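# Transfer 96-well plate from bench spot B1 to nest N1

## Task

Pick up the 96-well plate at bench spot B1 and place it in the raised nest N1. It must lie flat within the nest's locating features, and well A1 (the plate's cut-off corner) must be at the nest corner labelled A1. Dropping it a few millimetres into N1 is acceptable, but a much larger drop there fails. The plate must stay correctly seated without the robot holding it, so release it and move the gripper away at the end.

## Robot and tools

Robot: one arm with a single parallel-jaw gripper. The fingers extend along the gripper's +z axis and the jaws open and close along its y axis. The reported end_effector_position is the point midway between the pads when they are shut. Closed fingertips reach about 33 mm past that point and fully open ones about 9 mm. Closing pushes the tips roughly 24 mm further out from the arm, so keep that clearance above any surface before closing.

Frame: the scene frame has its origin on the table surface under the arm's base, +z up, and +y to the left when facing along +x. The base may be tilted relative to the table, and the printed hand position can be off, more so at long reach.

The row: every motion command uses a row of 10 plain numbers in this order: x, y, z, qw, qx, qy, qz, position, force_limit, speed. x, y, z is an absolute target for end_effector_position in metres in the scene frame; qw, qx, qy, qz is an absolute target orientation (end_effector_quat_wxyz, w first) in the same frame. Together these form a pose, not an offset. The last three lie in [-1, 1]. position: +1 fully open (140 mm), pads touch near -0.8, -1 closes until blocked. force_limit: grip force, about 14 N at -1, 60 N at 0, 107 N at +1 (for parts up to 40 mm wide). speed: jaw speed, about 30 mm/s at -1, 140 at 0, 250 at +1. Repeat the desired quaternion in every row, since the reported one may have drifted. A target more than 0.6 m from the last reported position along any gripper axis is rejected and nothing is sent.

execute_actions: argument actions is a list holding one item or none. {"actions": []} just returns the current state. An action item {"rows": [[10 numbers], ...], "steps": n} has 1 to 15 rows and n up to 15 (default 15); each row lasts one control step of 1/30 s, and the final row repeats if rows are fewer than steps. A wait item {"steps": n} with n up to 300 sends nothing and returns once n steps have elapsed since the previous result, thinking time included. Optional pictures (true/false) controls camera images, which come by default.

move: argument target is one 10-number row as above; optional speed is the path's top speed in m/s, 0.002 to 0.5, default 0.25, with rotation capped at twice that in rad/s. It drives the gripper straight toward the pose over 0.5 to 10 s (paths needing longer stop short), turning the shorter way. It does not slow for obstacles; faster contact hits harder and aiming beyond a contact presses harder. Gripper values apply at the start. The result adds a move: line: done (at rest near the target), off_target, moving, held (last step blocked by a check) or fault, plus limits (paced = pose was clipped; held = some steps blocked, after which the arm may jump faster than requested) and the distance from target.

wait: argument seconds, 0 to 10; the scene runs with no new command.

zoom_image: camera is cam_high, cam_low or cam_wrist (each 672x504); region [x0, y0, x1, y1] in pixels from the top-left, at most 504 by 504, from the latest image.

finished_scene: argument scene is the number of the current scene; it ends and grades it, irreversibly. Only call it once the plate rests correctly and the gripper has released and backed off.

Control behaviour: each step the commanded pose is limited to 70 mm and 16 degrees from the measured pose, then damped inverse kinematics follows it, favouring position over orientation. After an action ends the arm only continues to the last clipped pose, so check the reported pose and send the remainder. The "Hand target" line shows where the controller is currently heading. "pose unreachable" and HELD mark steps where a clearance check (which counts the base mount as arm) altered or blocked the command. Joint ranges in rad: waist ±2.744, shoulder ±1.784, upper arm roll ±2.901, elbow -3.042 to -0.152, forearm roll ±2.807, wrist pitch 0.544 to 4.517, wrist roll ±3.016.

Gripping: send position -1 and confirm object_status = 2. Codes: 0 moving, 1 blocked while opening, 2 blocked while closing, 3 reached the commanded position or pads met (a thin item might still be held). To squeeze harder while at 2, raise force_limit and change position slightly (-1 to -0.98 or back). position_measured is in counts, nonlinear: 3 fully open, 230 pads together.

Hazards: contact torque reaching a joint's load limit (waist 20, shoulder 20, upper arm roll 18, elbow 18, forearm roll 12, wrist pitch 12, wrist roll 12 N m; the held load counts) freezes the arm for 10 s and drops the rest of the call. Holding loads heats motors; MOTOR HOT warns, and an OVER-TEMPERATURE FAULT brakes the arm until cool. Avoid drops, slips, slamming the plate down, hard hits and heavy pushing, and never knock anything off the table, which ends the scene. Loose objects may occasionally be nudged by outside pushes. Time, including thinking, matters, and smooth low-effort motion is preferred.

Each tool is called after "Call:" by a JSON object that holds its "name" and its "arguments", one argument or row to a line.

## Session

Call:
{"name": "execute_actions", "arguments": {
  "actions": []
}}

Scene clock: 0.00 s of 8400.00 s.
end_effector_position=(+0.1833, +0.2019, +0.3082) position_measured=3 object_status=3 end_effector_quat_wxyz=(-0.250, +0.834, +0.490, -0.033)
Joint positions: [ 0.621 -0.913 -0.301 -2.813  0.274  1.812 -2.253]
Joint velocities: [-0.     0.001  0.002 -0.     0.001 -0.001  0.   ]
Hand target: +0.183, +0.202, +0.308; -0.250, +0.834, +0.490, -0.033

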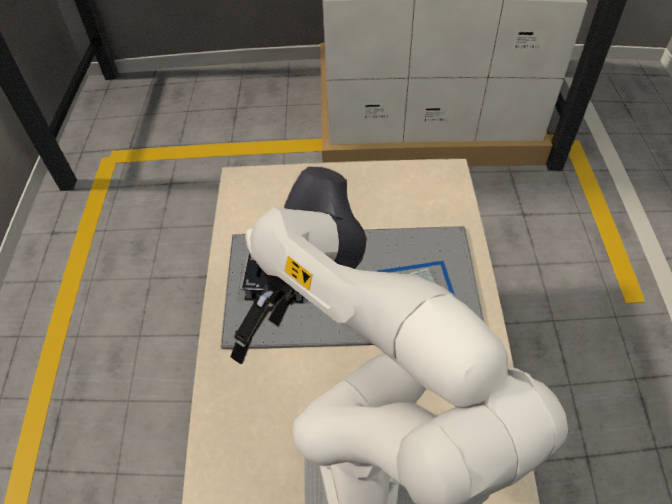

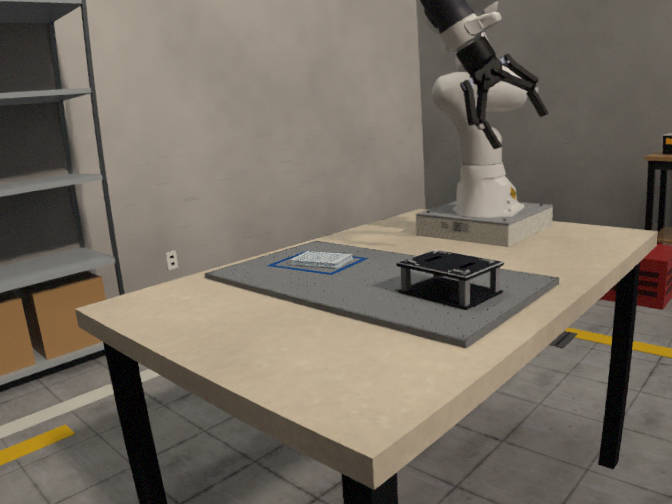

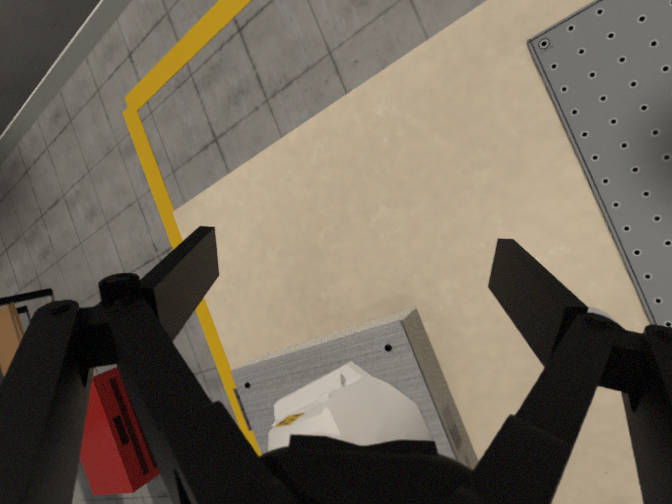

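Call:
{"name": "move", "arguments": {
  "target": [0.42, -0.05, 0.42, 0, 1, 0, 0, 1, 0, 0]
}}

Scene clock: 6.53 s of 8400.00 s.
end_effector_position=(+0.4229, -0.0461, +0.4206) position_measured=3 object_status=3 end_effector_quat_wxyz=(-0.000, +1.000, +0.006, -0.002)
Joint positions: [-0.101 -0.429 -0.029 -2.155 -0.005  1.727 -1.691]
Joint velocities: [-0.007  0.002  0.006 -0.    -0.     0.002  0.026]
Hand target: +0.423, -0.046, +0.420; +0.000, +1.000, -0.002, -0.003
Off the commanded pose: 0.005 m, 1 deg.
After step 90, 0.40 s passed at rest.
move: off_target

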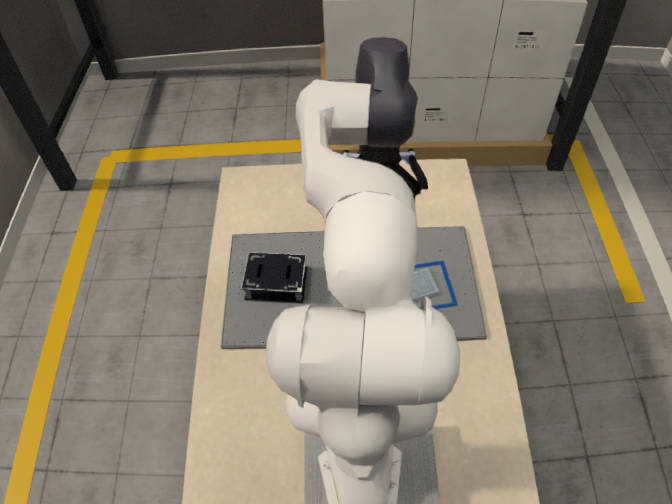

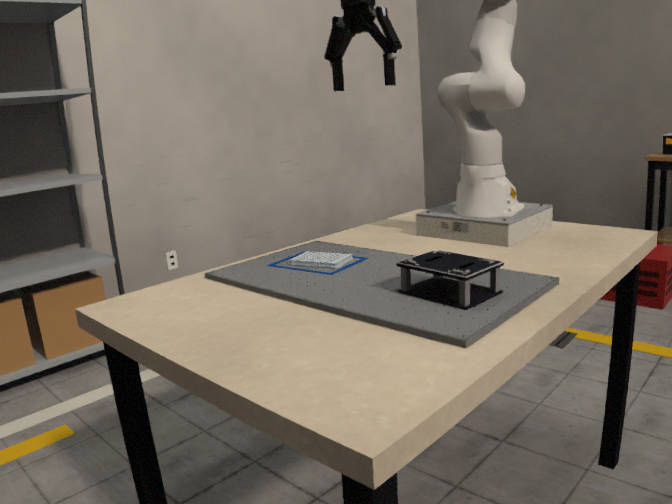

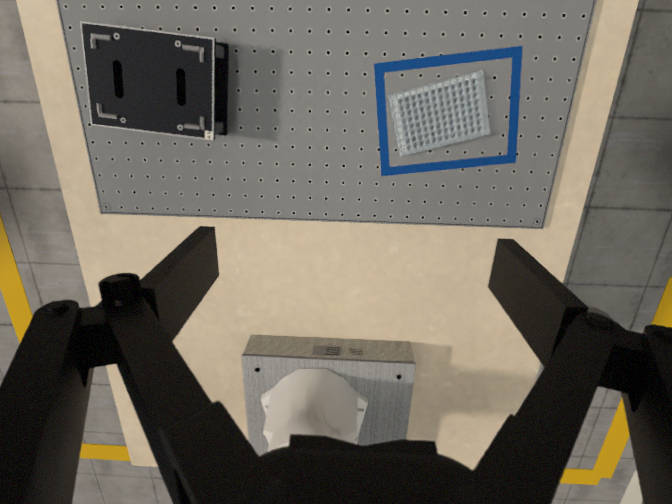

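Call:
{"name": "zoom_image", "arguments": {
  "camera": "cam_wrist",
  "region": [360, 30, 540, 190]
}}

Call:
{"name": "zoom_image", "arguments": {
  "camera": "cam_wrist",
  "region": [60, 0, 260, 160]
}}

Region (360, 30, 540, 190) of cam_wrist's 672x504 image, scaled by 2.800, with more detail than that image has.

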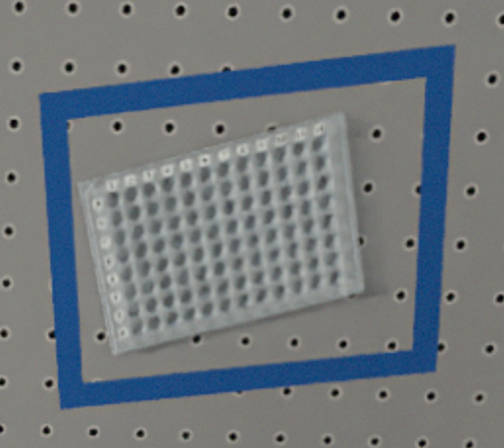

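Region (60, 0, 260, 160) of cam_wrist's 672x504 image, scaled by 2.520, with more detail than that image has; it fills the top 403 rows of this view, and the rest is white.

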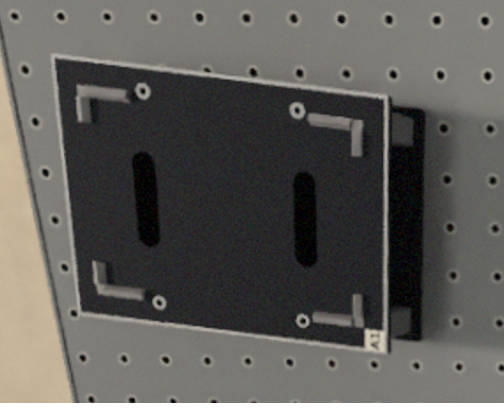

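Call:
{"name": "move", "arguments": {
  "target": [0.49, -0.175, 0.17, 0, 0.804, -0.595, 0, 1, 0, 0]
}}

Scene clock: 39.40 s of 8400.00 s.
end_effector_position=(+0.4910, -0.1721, +0.1692) position_measured=3 object_status=3 end_effector_quat_wxyz=(-0.002, +0.809, -0.587, -0.004)
Joint positions: [-0.377  0.074  0.015 -2.293  0.017  2.363 -0.672]
Joint velocities: [ 0.001 -0.001 -0.     0.001 -0.004  0.001  0.033]
Hand target: +0.493, -0.173, +0.169; -0.001, +0.805, -0.593, -0.001
Off the commanded pose: 0.003 m, 1 deg.
After step 90, 26.37 s passed at rest.
move: done

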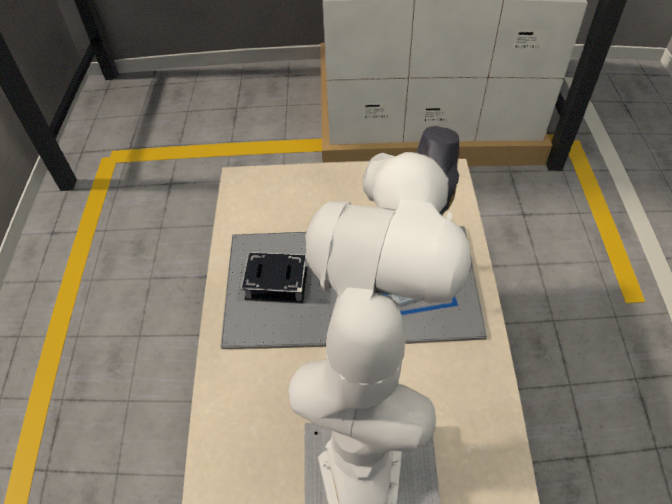

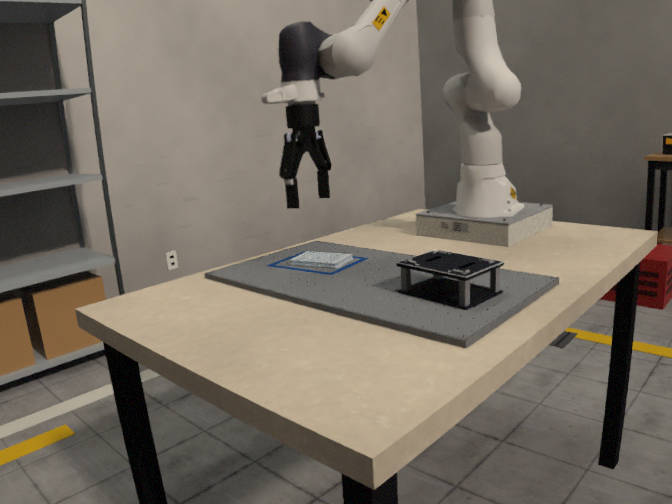

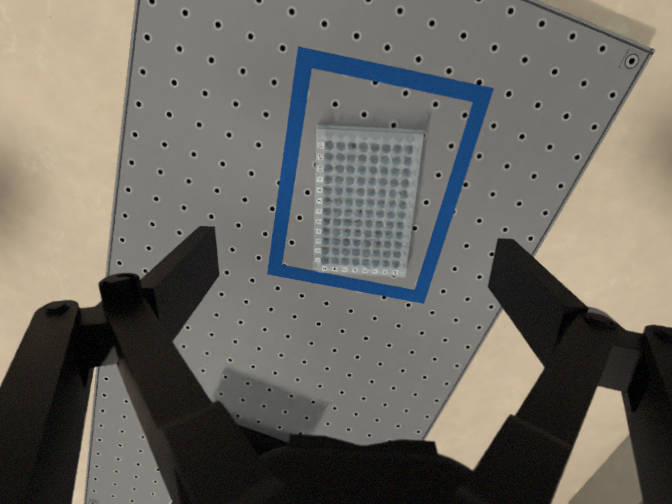

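Call:
{"name": "move", "arguments": {
  "target": [0.478, -0.159, 0.07, 0, 0.804, -0.595, 0, 1, 0, 0],
  "speed": 0.15
}}

Scene clock: 54.03 s of 8400.00 s.
end_effector_position=(+0.4776, -0.1579, +0.0702) position_measured=3 object_status=3 end_effector_quat_wxyz=(-0.001, +0.806, -0.592, -0.002)
Joint positions: [-0.356  0.239  0.015 -2.39   0.014  2.629 -0.641]
Joint velocities: [ 0.     0.     0.    -0.     0.     0.011  0.006]
Hand target: +0.478, -0.159, +0.070; -0.001, +0.804, -0.594, -0.000
Off the commanded pose: 0.001 m, 1 deg.
After step 90, 10.30 s passed at rest.
move: done

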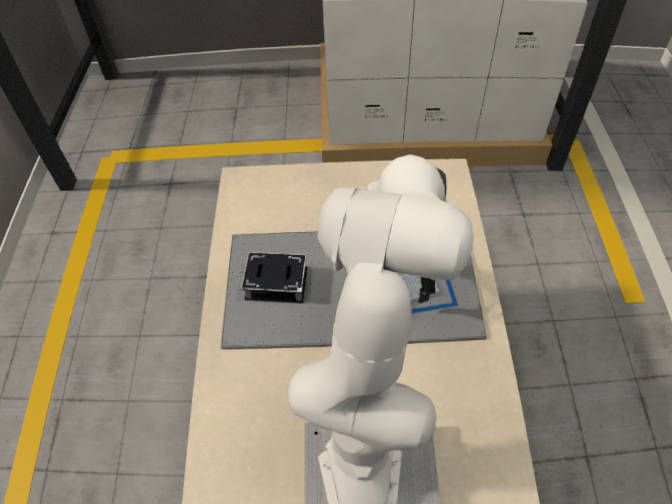

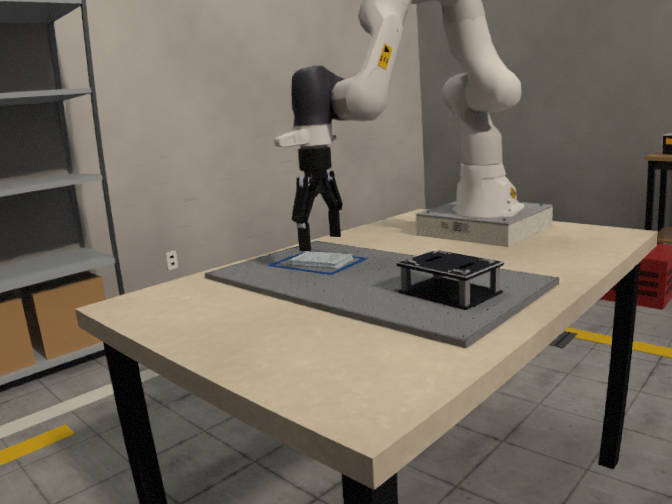

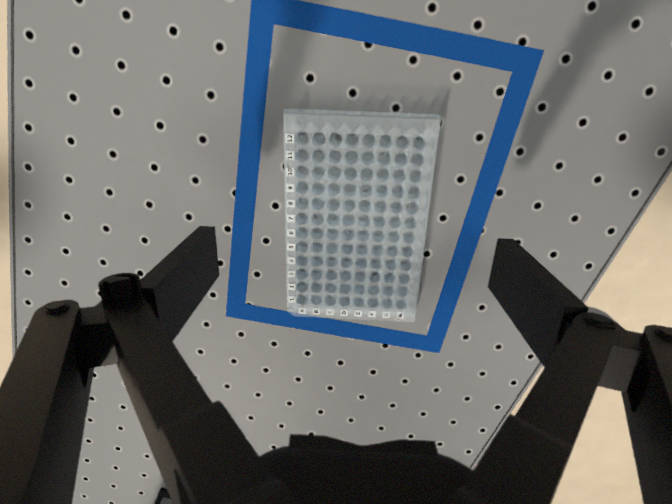

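Call:
{"name": "move", "arguments": {
  "target": [0.477, -0.159, 0.052, 0, 0.804, -0.595, 0, 0.5, -0.5, -0.3],
  "speed": 0.05
}}

Call:
{"name": "zoom_image", "arguments": {
  "camera": "cam_low",
  "region": [250, 200, 390, 290]
}}

Scene clock: 63.57 s of 8400.00 s.
end_effector_position=(+0.4766, -0.1582, +0.0528) position_measured=66 object_status=3 end_effector_quat_wxyz=(-0.001, +0.806, -0.592, -0.002)
Joint positions: [-0.355  0.281  0.013 -2.39   0.013  2.67  -0.639]
Joint velocities: [ 0.003  0.    -0.002 -0.001 -0.001  0.018  0.001]
Hand target: +0.477, -0.159, +0.052; -0.000, +0.804, -0.595, -0.000
Off the commanded pose: 0.001 m, 0 deg.
After step 90, 5.77 s passed at rest.
move: done

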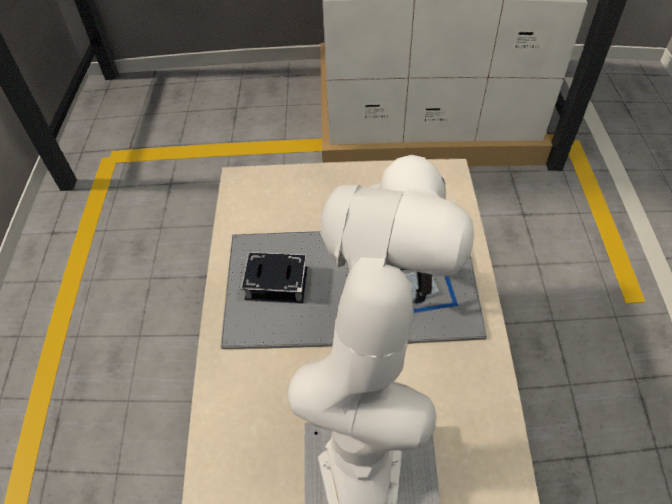

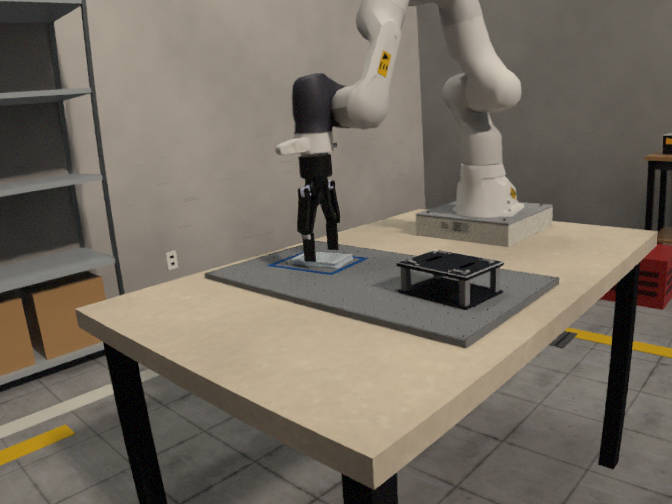

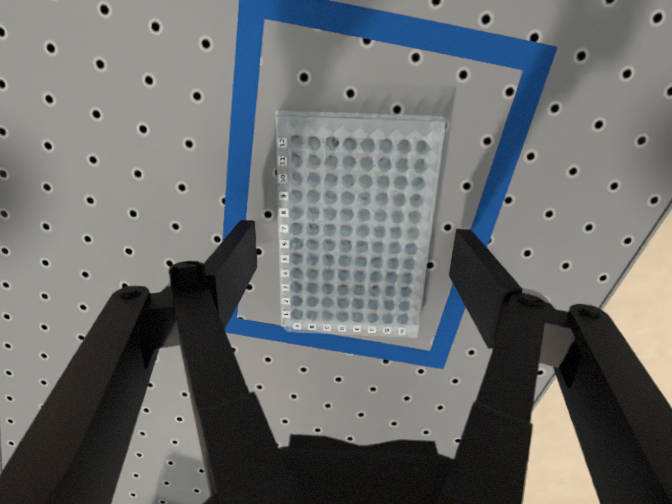

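Region (250, 200, 390, 290) of cam_low's 672x504 image, scaled by 3.600, with more detail than that image has; it fills the top 324 rows of this view, and the rest is white.

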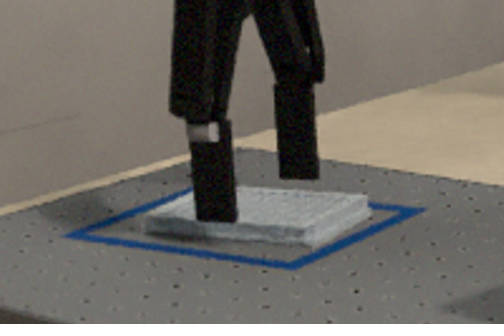

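Call:
{"name": "move", "arguments": {
  "target": [0.4765, -0.159, 0.042, 0, 0.804, -0.595, 0, 0.42, -0.5, -0.3],
  "speed": 0.03
}}

Call:
{"name": "zoom_image", "arguments": {
  "camera": "cam_low",
  "region": [250, 200, 390, 290]
}}

Scene clock: 69.40 s of 8400.00 s.
end_effector_position=(+0.4757, -0.1582, +0.0426) position_measured=76 object_status=3 end_effector_quat_wxyz=(-0.000, +0.805, -0.593, -0.002)
Joint positions: [-0.354  0.306  0.012 -2.39   0.013  2.695 -0.638]
Joint velocities: [ 0.003  0.001 -0.002 -0.001 -0.001  0.015 -0.   ]
Hand target: +0.477, -0.159, +0.042; -0.000, +0.804, -0.595, -0.000
Off the commanded pose: 0.001 m, 0 deg.
After step 90, 2.13 s passed at rest.
move: done

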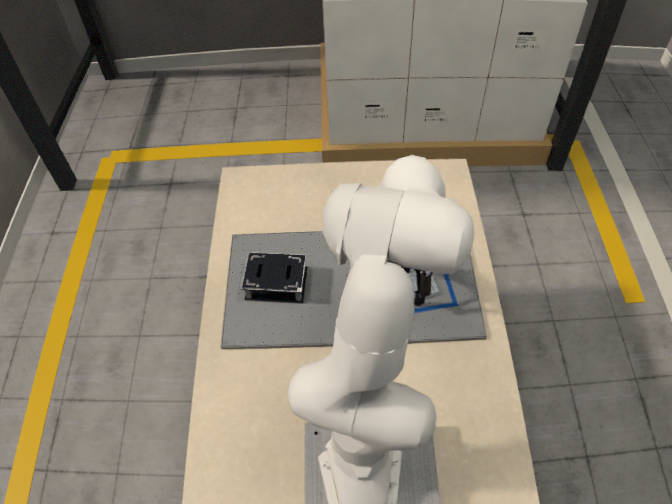

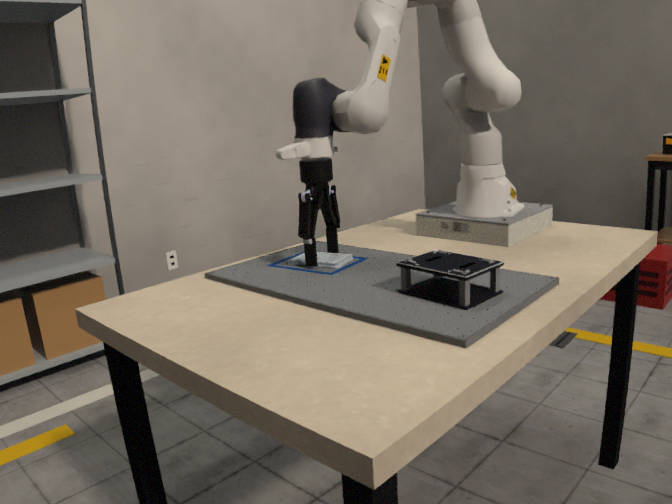

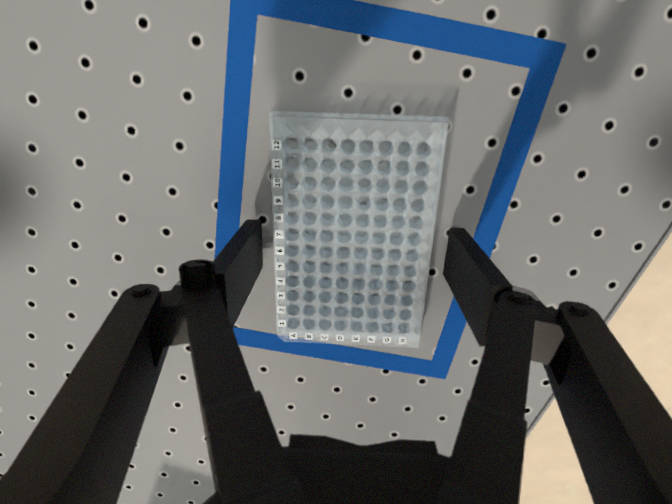

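Region (250, 200, 390, 290) of cam_low's 672x504 image, scaled by 3.600, with more detail than that image has; it fills the top 324 rows of this view, and the rest is white.

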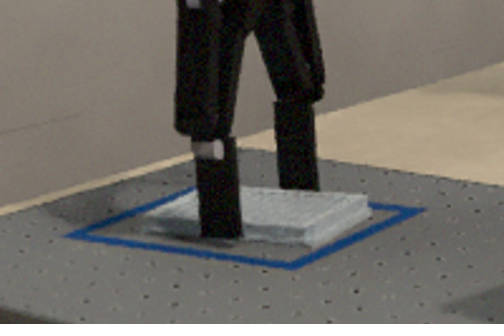

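Call:
{"name": "move", "arguments": {
  "target": [0.4765, -0.159, 0.0405, 0, 0.804, -0.595, 0, -1, -0.4, -0.8],
  "speed": 0.02
}}

Call:
{"name": "zoom_image", "arguments": {
  "camera": "cam_low",
  "region": [250, 200, 390, 290]
}}

Scene clock: 75.47 s of 8400.00 s.
end_effector_position=(+0.4774, -0.1588, +0.0434) position_measured=106 object_status=2 end_effector_quat_wxyz=(-0.001, +0.805, -0.593, +0.000)
Joint positions: [-0.353  0.305  0.011 -2.39   0.013  2.699 -0.638]
Joint velocities: [ 0.001  0.001 -0.002 -0.001  0.001  0.    -0.001]
Hand target: +0.477, -0.159, +0.041; -0.000, +0.804, -0.595, -0.000
Off the commanded pose: 0.003 m, 0 deg.
After step 90, 2.37 s passed at rest.
move: done

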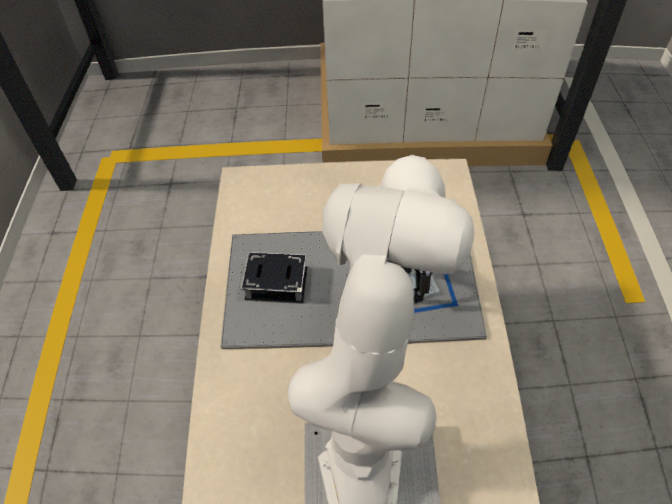

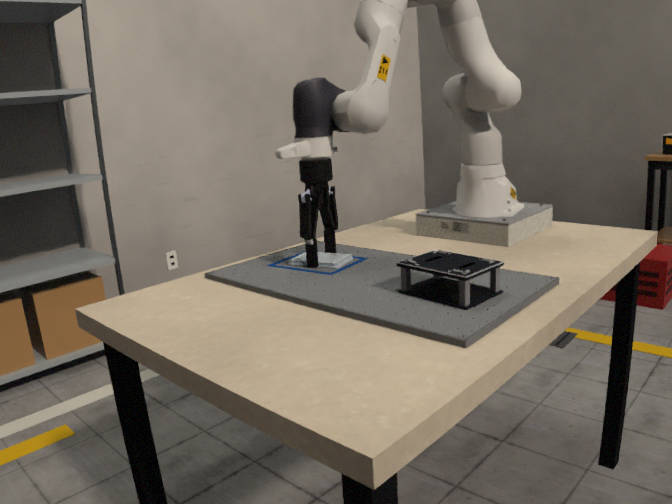

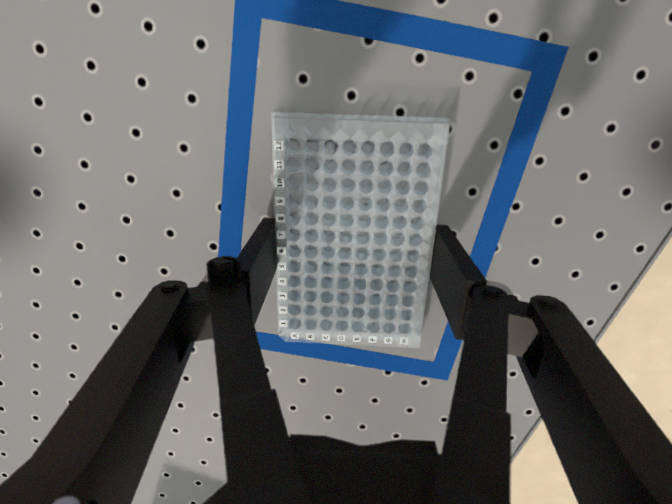

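Region (250, 200, 390, 290) of cam_low's 672x504 image, scaled by 3.600, with more detail than that image has; it fills the top 324 rows of this view, and the rest is white.

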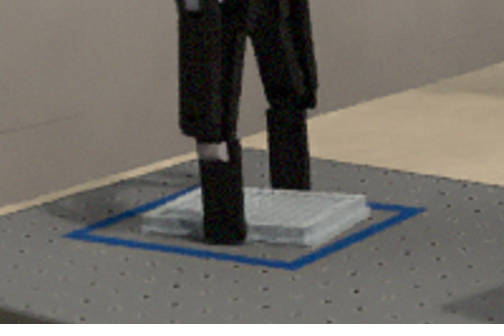

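Call:
{"name": "move", "arguments": {
  "target": [0.4765, -0.159, 0.10, 0, 0.804, -0.595, 0, -1, -0.4, -0.8],
  "speed": 0.1
}}

Call:
{"name": "move", "arguments": {
  "target": [0.504, 0.209, 0.18, 0, 0.740, 0.672, 0, -1, -0.4, -0.8],
  "speed": 0.3
}}

Scene clock: 98.27 s of 8400.00 s.
end_effector_position=(+0.4783, -0.1587, +0.1000) position_measured=106 object_status=2 end_effector_quat_wxyz=(-0.001, +0.806, -0.592, +0.002)
Joint positions: [-0.352  0.167  0.011 -2.394  0.012  2.567 -0.637]
Joint velocities: [-0.001  0.    -0.    -0.    -0.    -0.012  0.001]
Hand target: +0.476, -0.159, +0.100; +0.000, +0.804, -0.595, +0.000
Off the commanded pose: 0.002 m, 0 deg.
After step 90, 18.67 s passed at rest.
move: done

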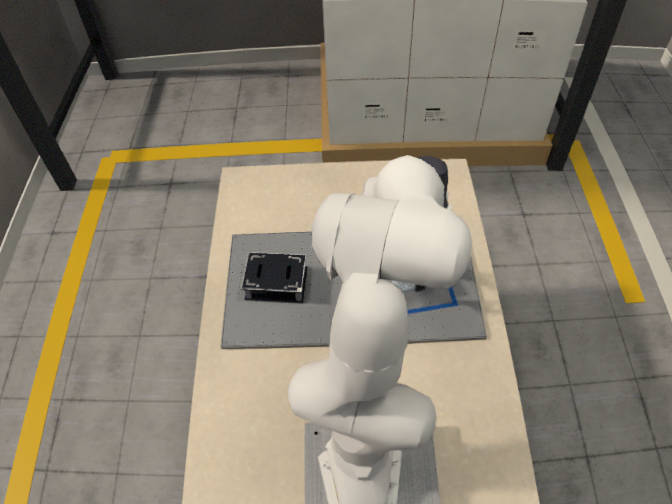

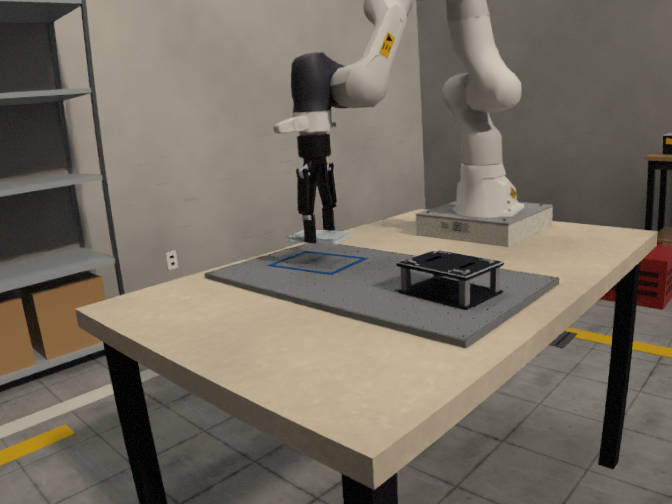

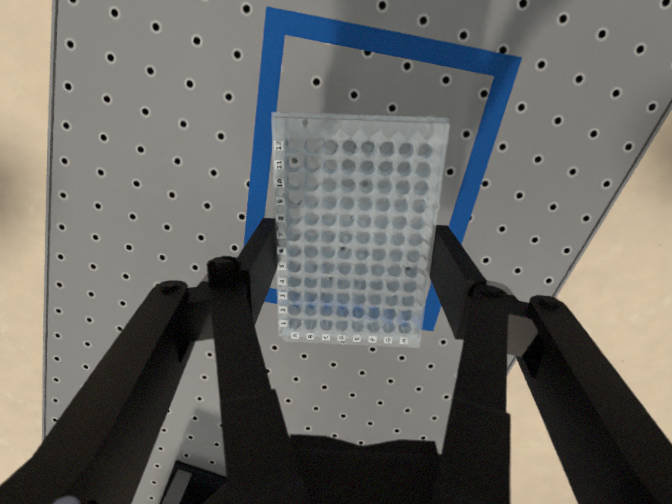

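Scene clock: 103.80 s of 8400.00 s.
end_effector_position=(+0.4994, +0.2083, +0.1806) position_measured=106 object_status=2 end_effector_quat_wxyz=(+0.005, +0.746, +0.666, +0.001)
Joint positions: [-0.212  0.113  0.596 -2.228 -0.095  2.332 -2.565]
Joint velocities: [-0.    -0.001  0.    -0.001  0.001  0.    -0.029]
Hand target: +0.499, +0.209, +0.181; +0.003, +0.741, +0.672, +0.000
Off the commanded pose: 0.005 m, 1 deg.
move: off_target

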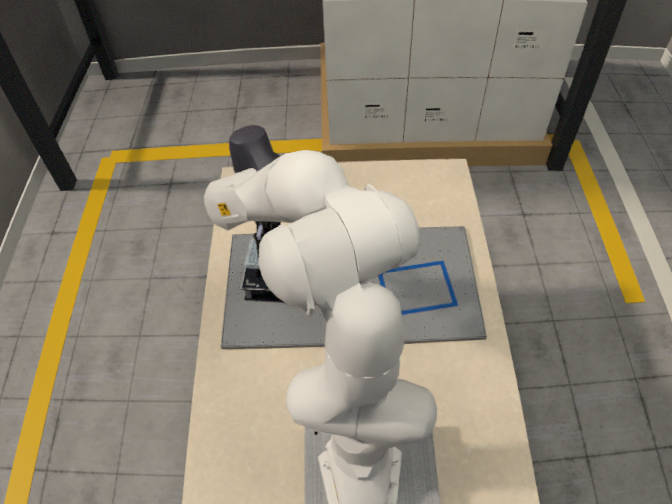

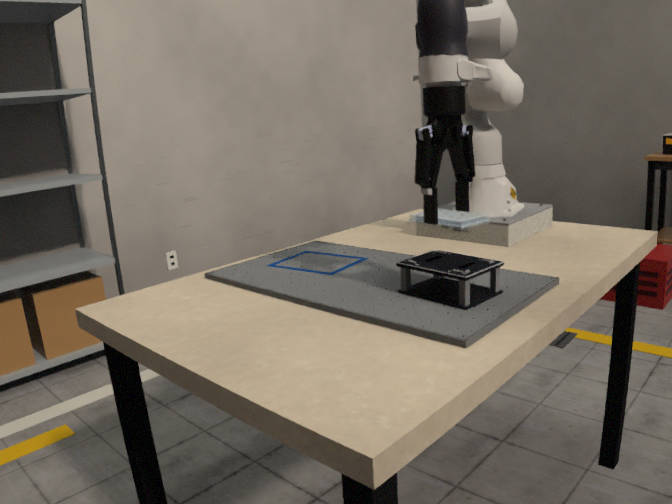

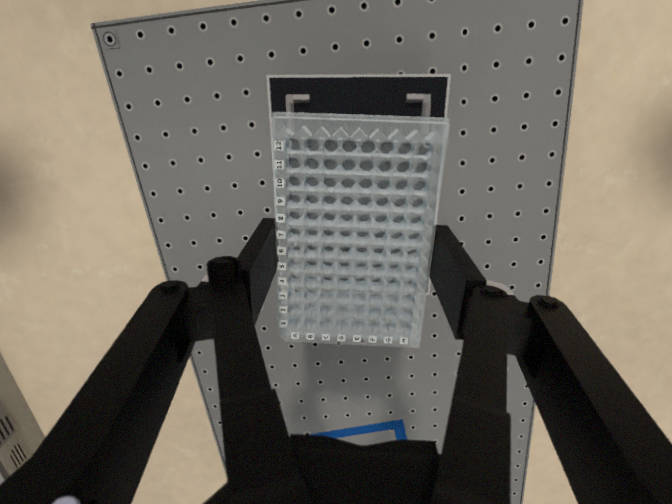

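Call:
{"name": "move", "arguments": {
  "target": [0.500, 0.211, 0.135, 0, 0.731, 0.682, 0, -1, -0.4, -0.8],
  "speed": 0.08
}}

Call:
{"name": "zoom_image", "arguments": {
  "camera": "cam_wrist",
  "region": [220, 50, 500, 380]
}}

Call:
{"name": "zoom_image", "arguments": {
  "camera": "cam_low",
  "region": [380, 200, 520, 310]
}}

Scene clock: 111.90 s of 8400.00 s.
end_effector_position=(+0.4990, +0.2107, +0.1355) position_measured=106 object_status=2 end_effector_quat_wxyz=(-0.001, +0.728, +0.685, -0.001)
Joint positions: [-0.2    0.216  0.582 -2.242 -0.173  2.42  -2.562]
Joint velocities: [-0.    -0.     0.    -0.001 -0.006  0.01   0.009]
Hand target: +0.500, +0.211, +0.135; +0.000, +0.731, +0.682, +0.000
Off the commanded pose: 0.001 m, 0 deg.
After step 90, 4.03 s passed at rest.
move: done

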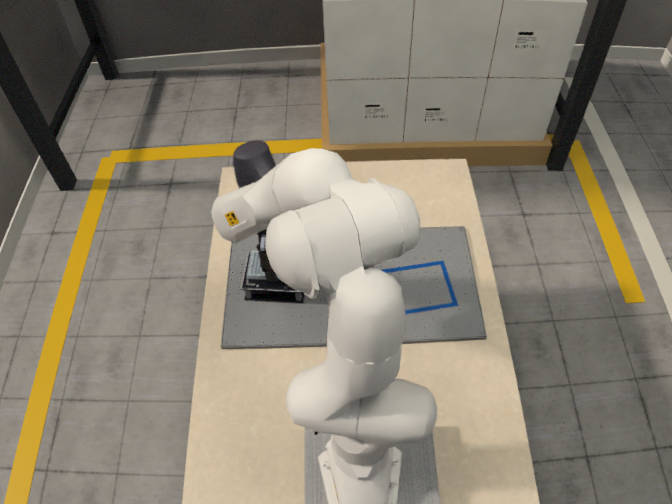

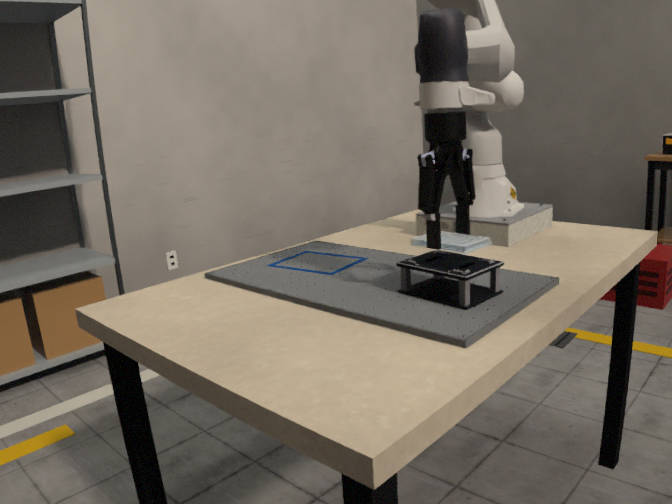

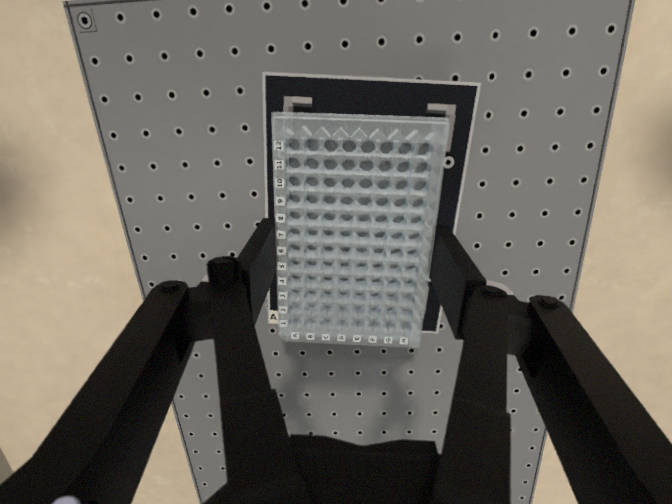

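Region (220, 50, 500, 380) of cam_wrist's 672x504 image, scaled by 1.527, with more detail than that image has; it fills the left 428 columns of this view, and the rest is white.

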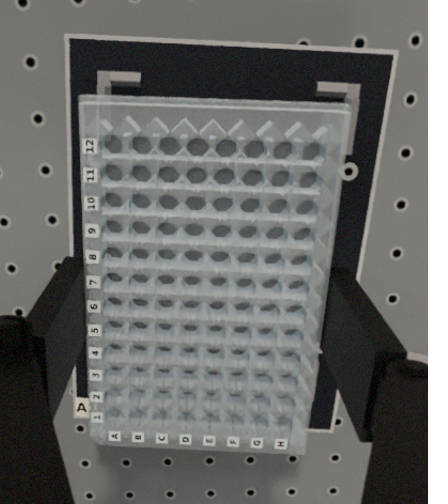

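Region (380, 200, 520, 310) of cam_low's 672x504 image, scaled by 3.600, with more detail than that image has; it fills the top 396 rows of this view, and the rest is white.

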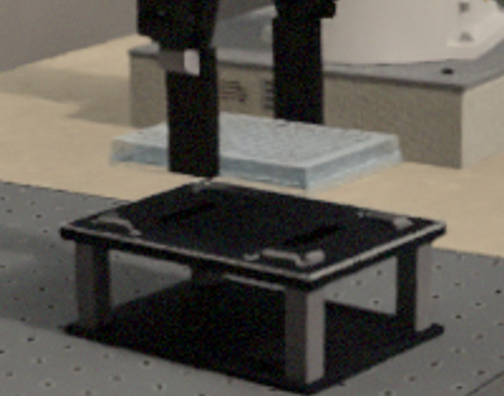

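Call:
{"name": "move", "arguments": {
  "target": [0.5045, 0.2145, 0.114, 0, 0.7337, 0.6794, 0, -1, -0.4, -0.8],
  "speed": 0.04
}}

Call:
{"name": "zoom_image", "arguments": {
  "camera": "cam_wrist",
  "region": [220, 50, 500, 380]
}}

Call:
{"name": "zoom_image", "arguments": {
  "camera": "cam_low",
  "region": [380, 200, 520, 310]
}}

Scene clock: 125.03 s of 8400.00 s.
end_effector_position=(+0.5018, +0.2138, +0.1134) position_measured=106 object_status=2 end_effector_quat_wxyz=(-0.002, +0.730, +0.684, -0.003)
Joint positions: [-0.17   0.276  0.552 -2.232 -0.221  2.457 -2.522]
Joint velocities: [ 0.009  0.002 -0.008 -0.001 -0.002  0.009  0.021]
Hand target: +0.505, +0.215, +0.114; +0.000, +0.734, +0.679, +0.000
Off the commanded pose: 0.003 m, 1 deg.
After step 90, 9.20 s passed at rest.
move: done

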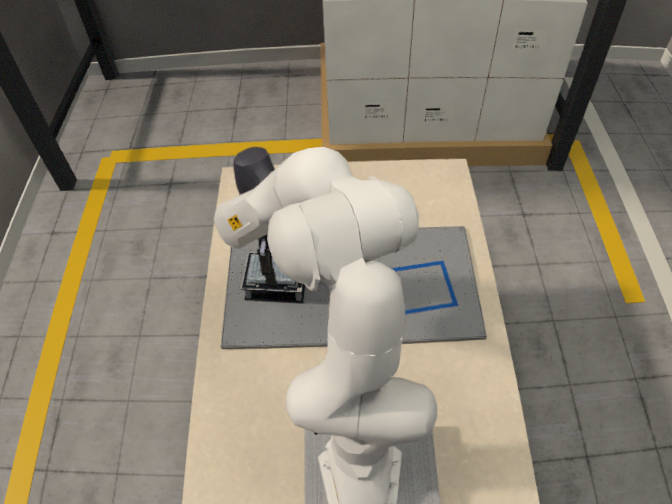

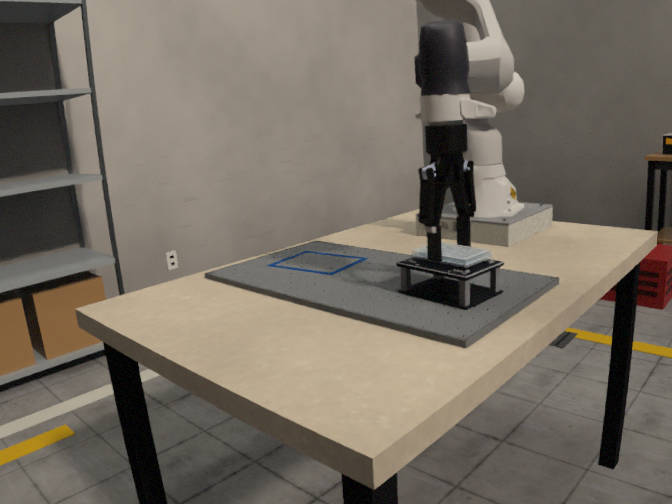

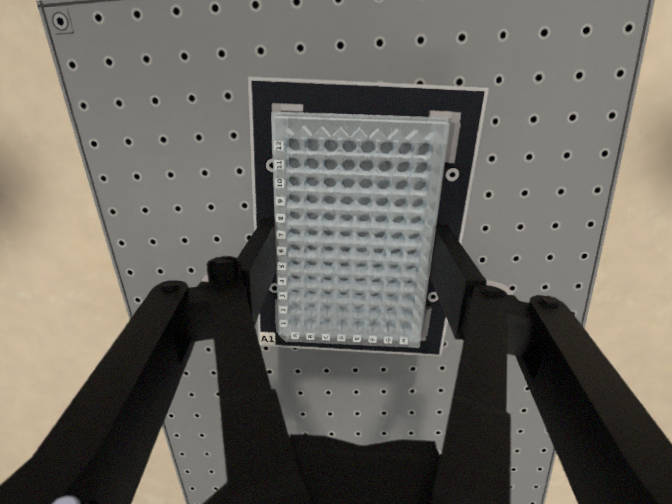

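Region (220, 50, 500, 380) of cam_wrist's 672x504 image, scaled by 1.527, with more detail than that image has; it fills the left 428 columns of this view, and the rest is white.

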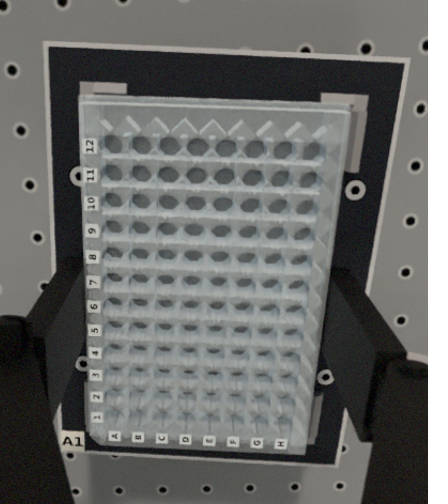

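Region (380, 200, 520, 310) of cam_low's 672x504 image, scaled by 3.600, with more detail than that image has; it fills the top 396 rows of this view, and the rest is white.

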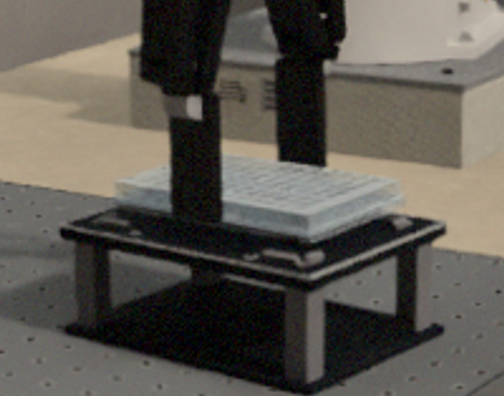

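The arm was still settling; look again.

Call:
{"name": "execute_actions", "arguments": {
  "actions": []
}}

Call:
{"name": "zoom_image", "arguments": {
  "camera": "cam_wrist",
  "region": [220, 50, 500, 380]
}}

Scene clock: 127.40 s of 8400.00 s.
end_effector_position=(+0.5024, +0.2139, +0.1136) position_measured=106 object_status=2 end_effector_quat_wxyz=(-0.001, +0.732, +0.682, -0.002)
Joint positions: [-0.169  0.276  0.551 -2.231 -0.221  2.458 -2.516]
Joint velocities: [-0.    -0.001  0.     0.001 -0.001 -0.001 -0.001]
Hand target: +0.505, +0.215, +0.114; +0.000, +0.734, +0.679, +0.000
Off the commanded pose: 0.002 m, 0 deg.
Steps of this call (steps 1 to 71: nothing new was sent). Readings (end_effector_position | what the end effector reports):
1: (+0.5019, +0.2138, +0.1134) | position_measured=106 object_status=2
2: (+0.5020, +0.2138, +0.1134) | position_measured=106 object_status=2
4: (+0.5021, +0.2139, +0.1135) | position_measured=106 object_status=2
8: (+0.5022, +0.2139, +0.1135) | position_measured=106 object_status=2
71: the state above

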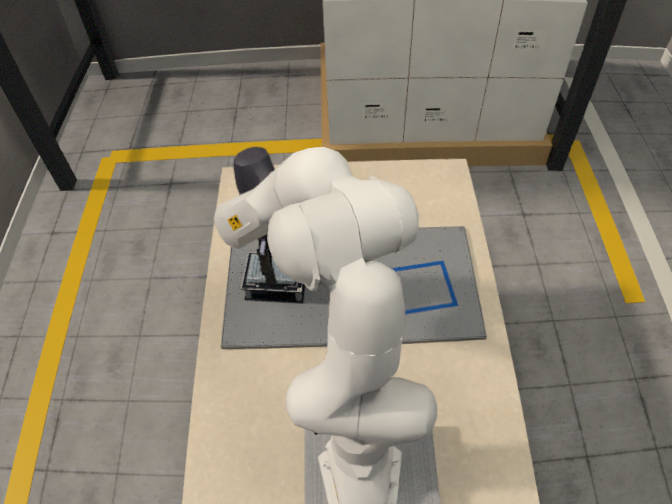

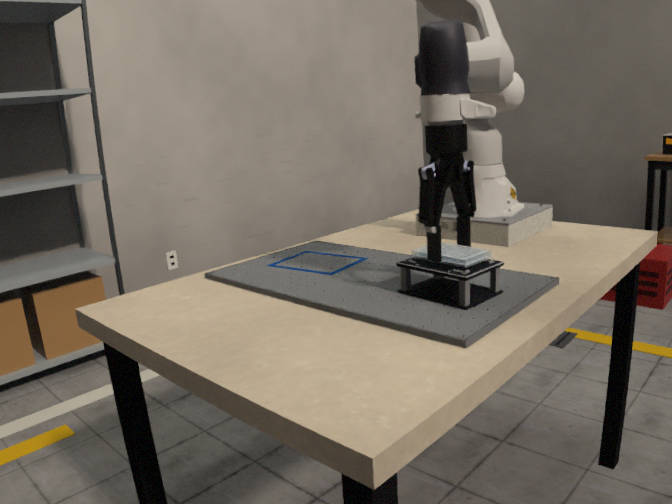

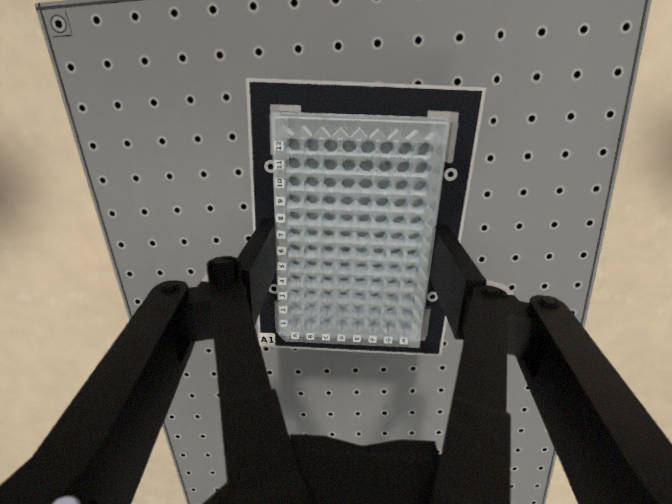

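Region (220, 50, 500, 380) of cam_wrist's 672x504 image, scaled by 1.527, with more detail than that image has; it fills the left 428 columns of this view, and the rest is white.

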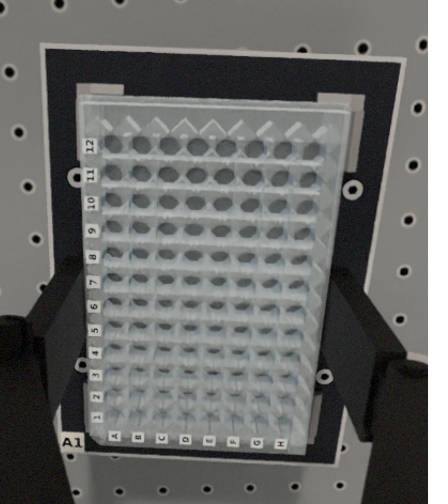

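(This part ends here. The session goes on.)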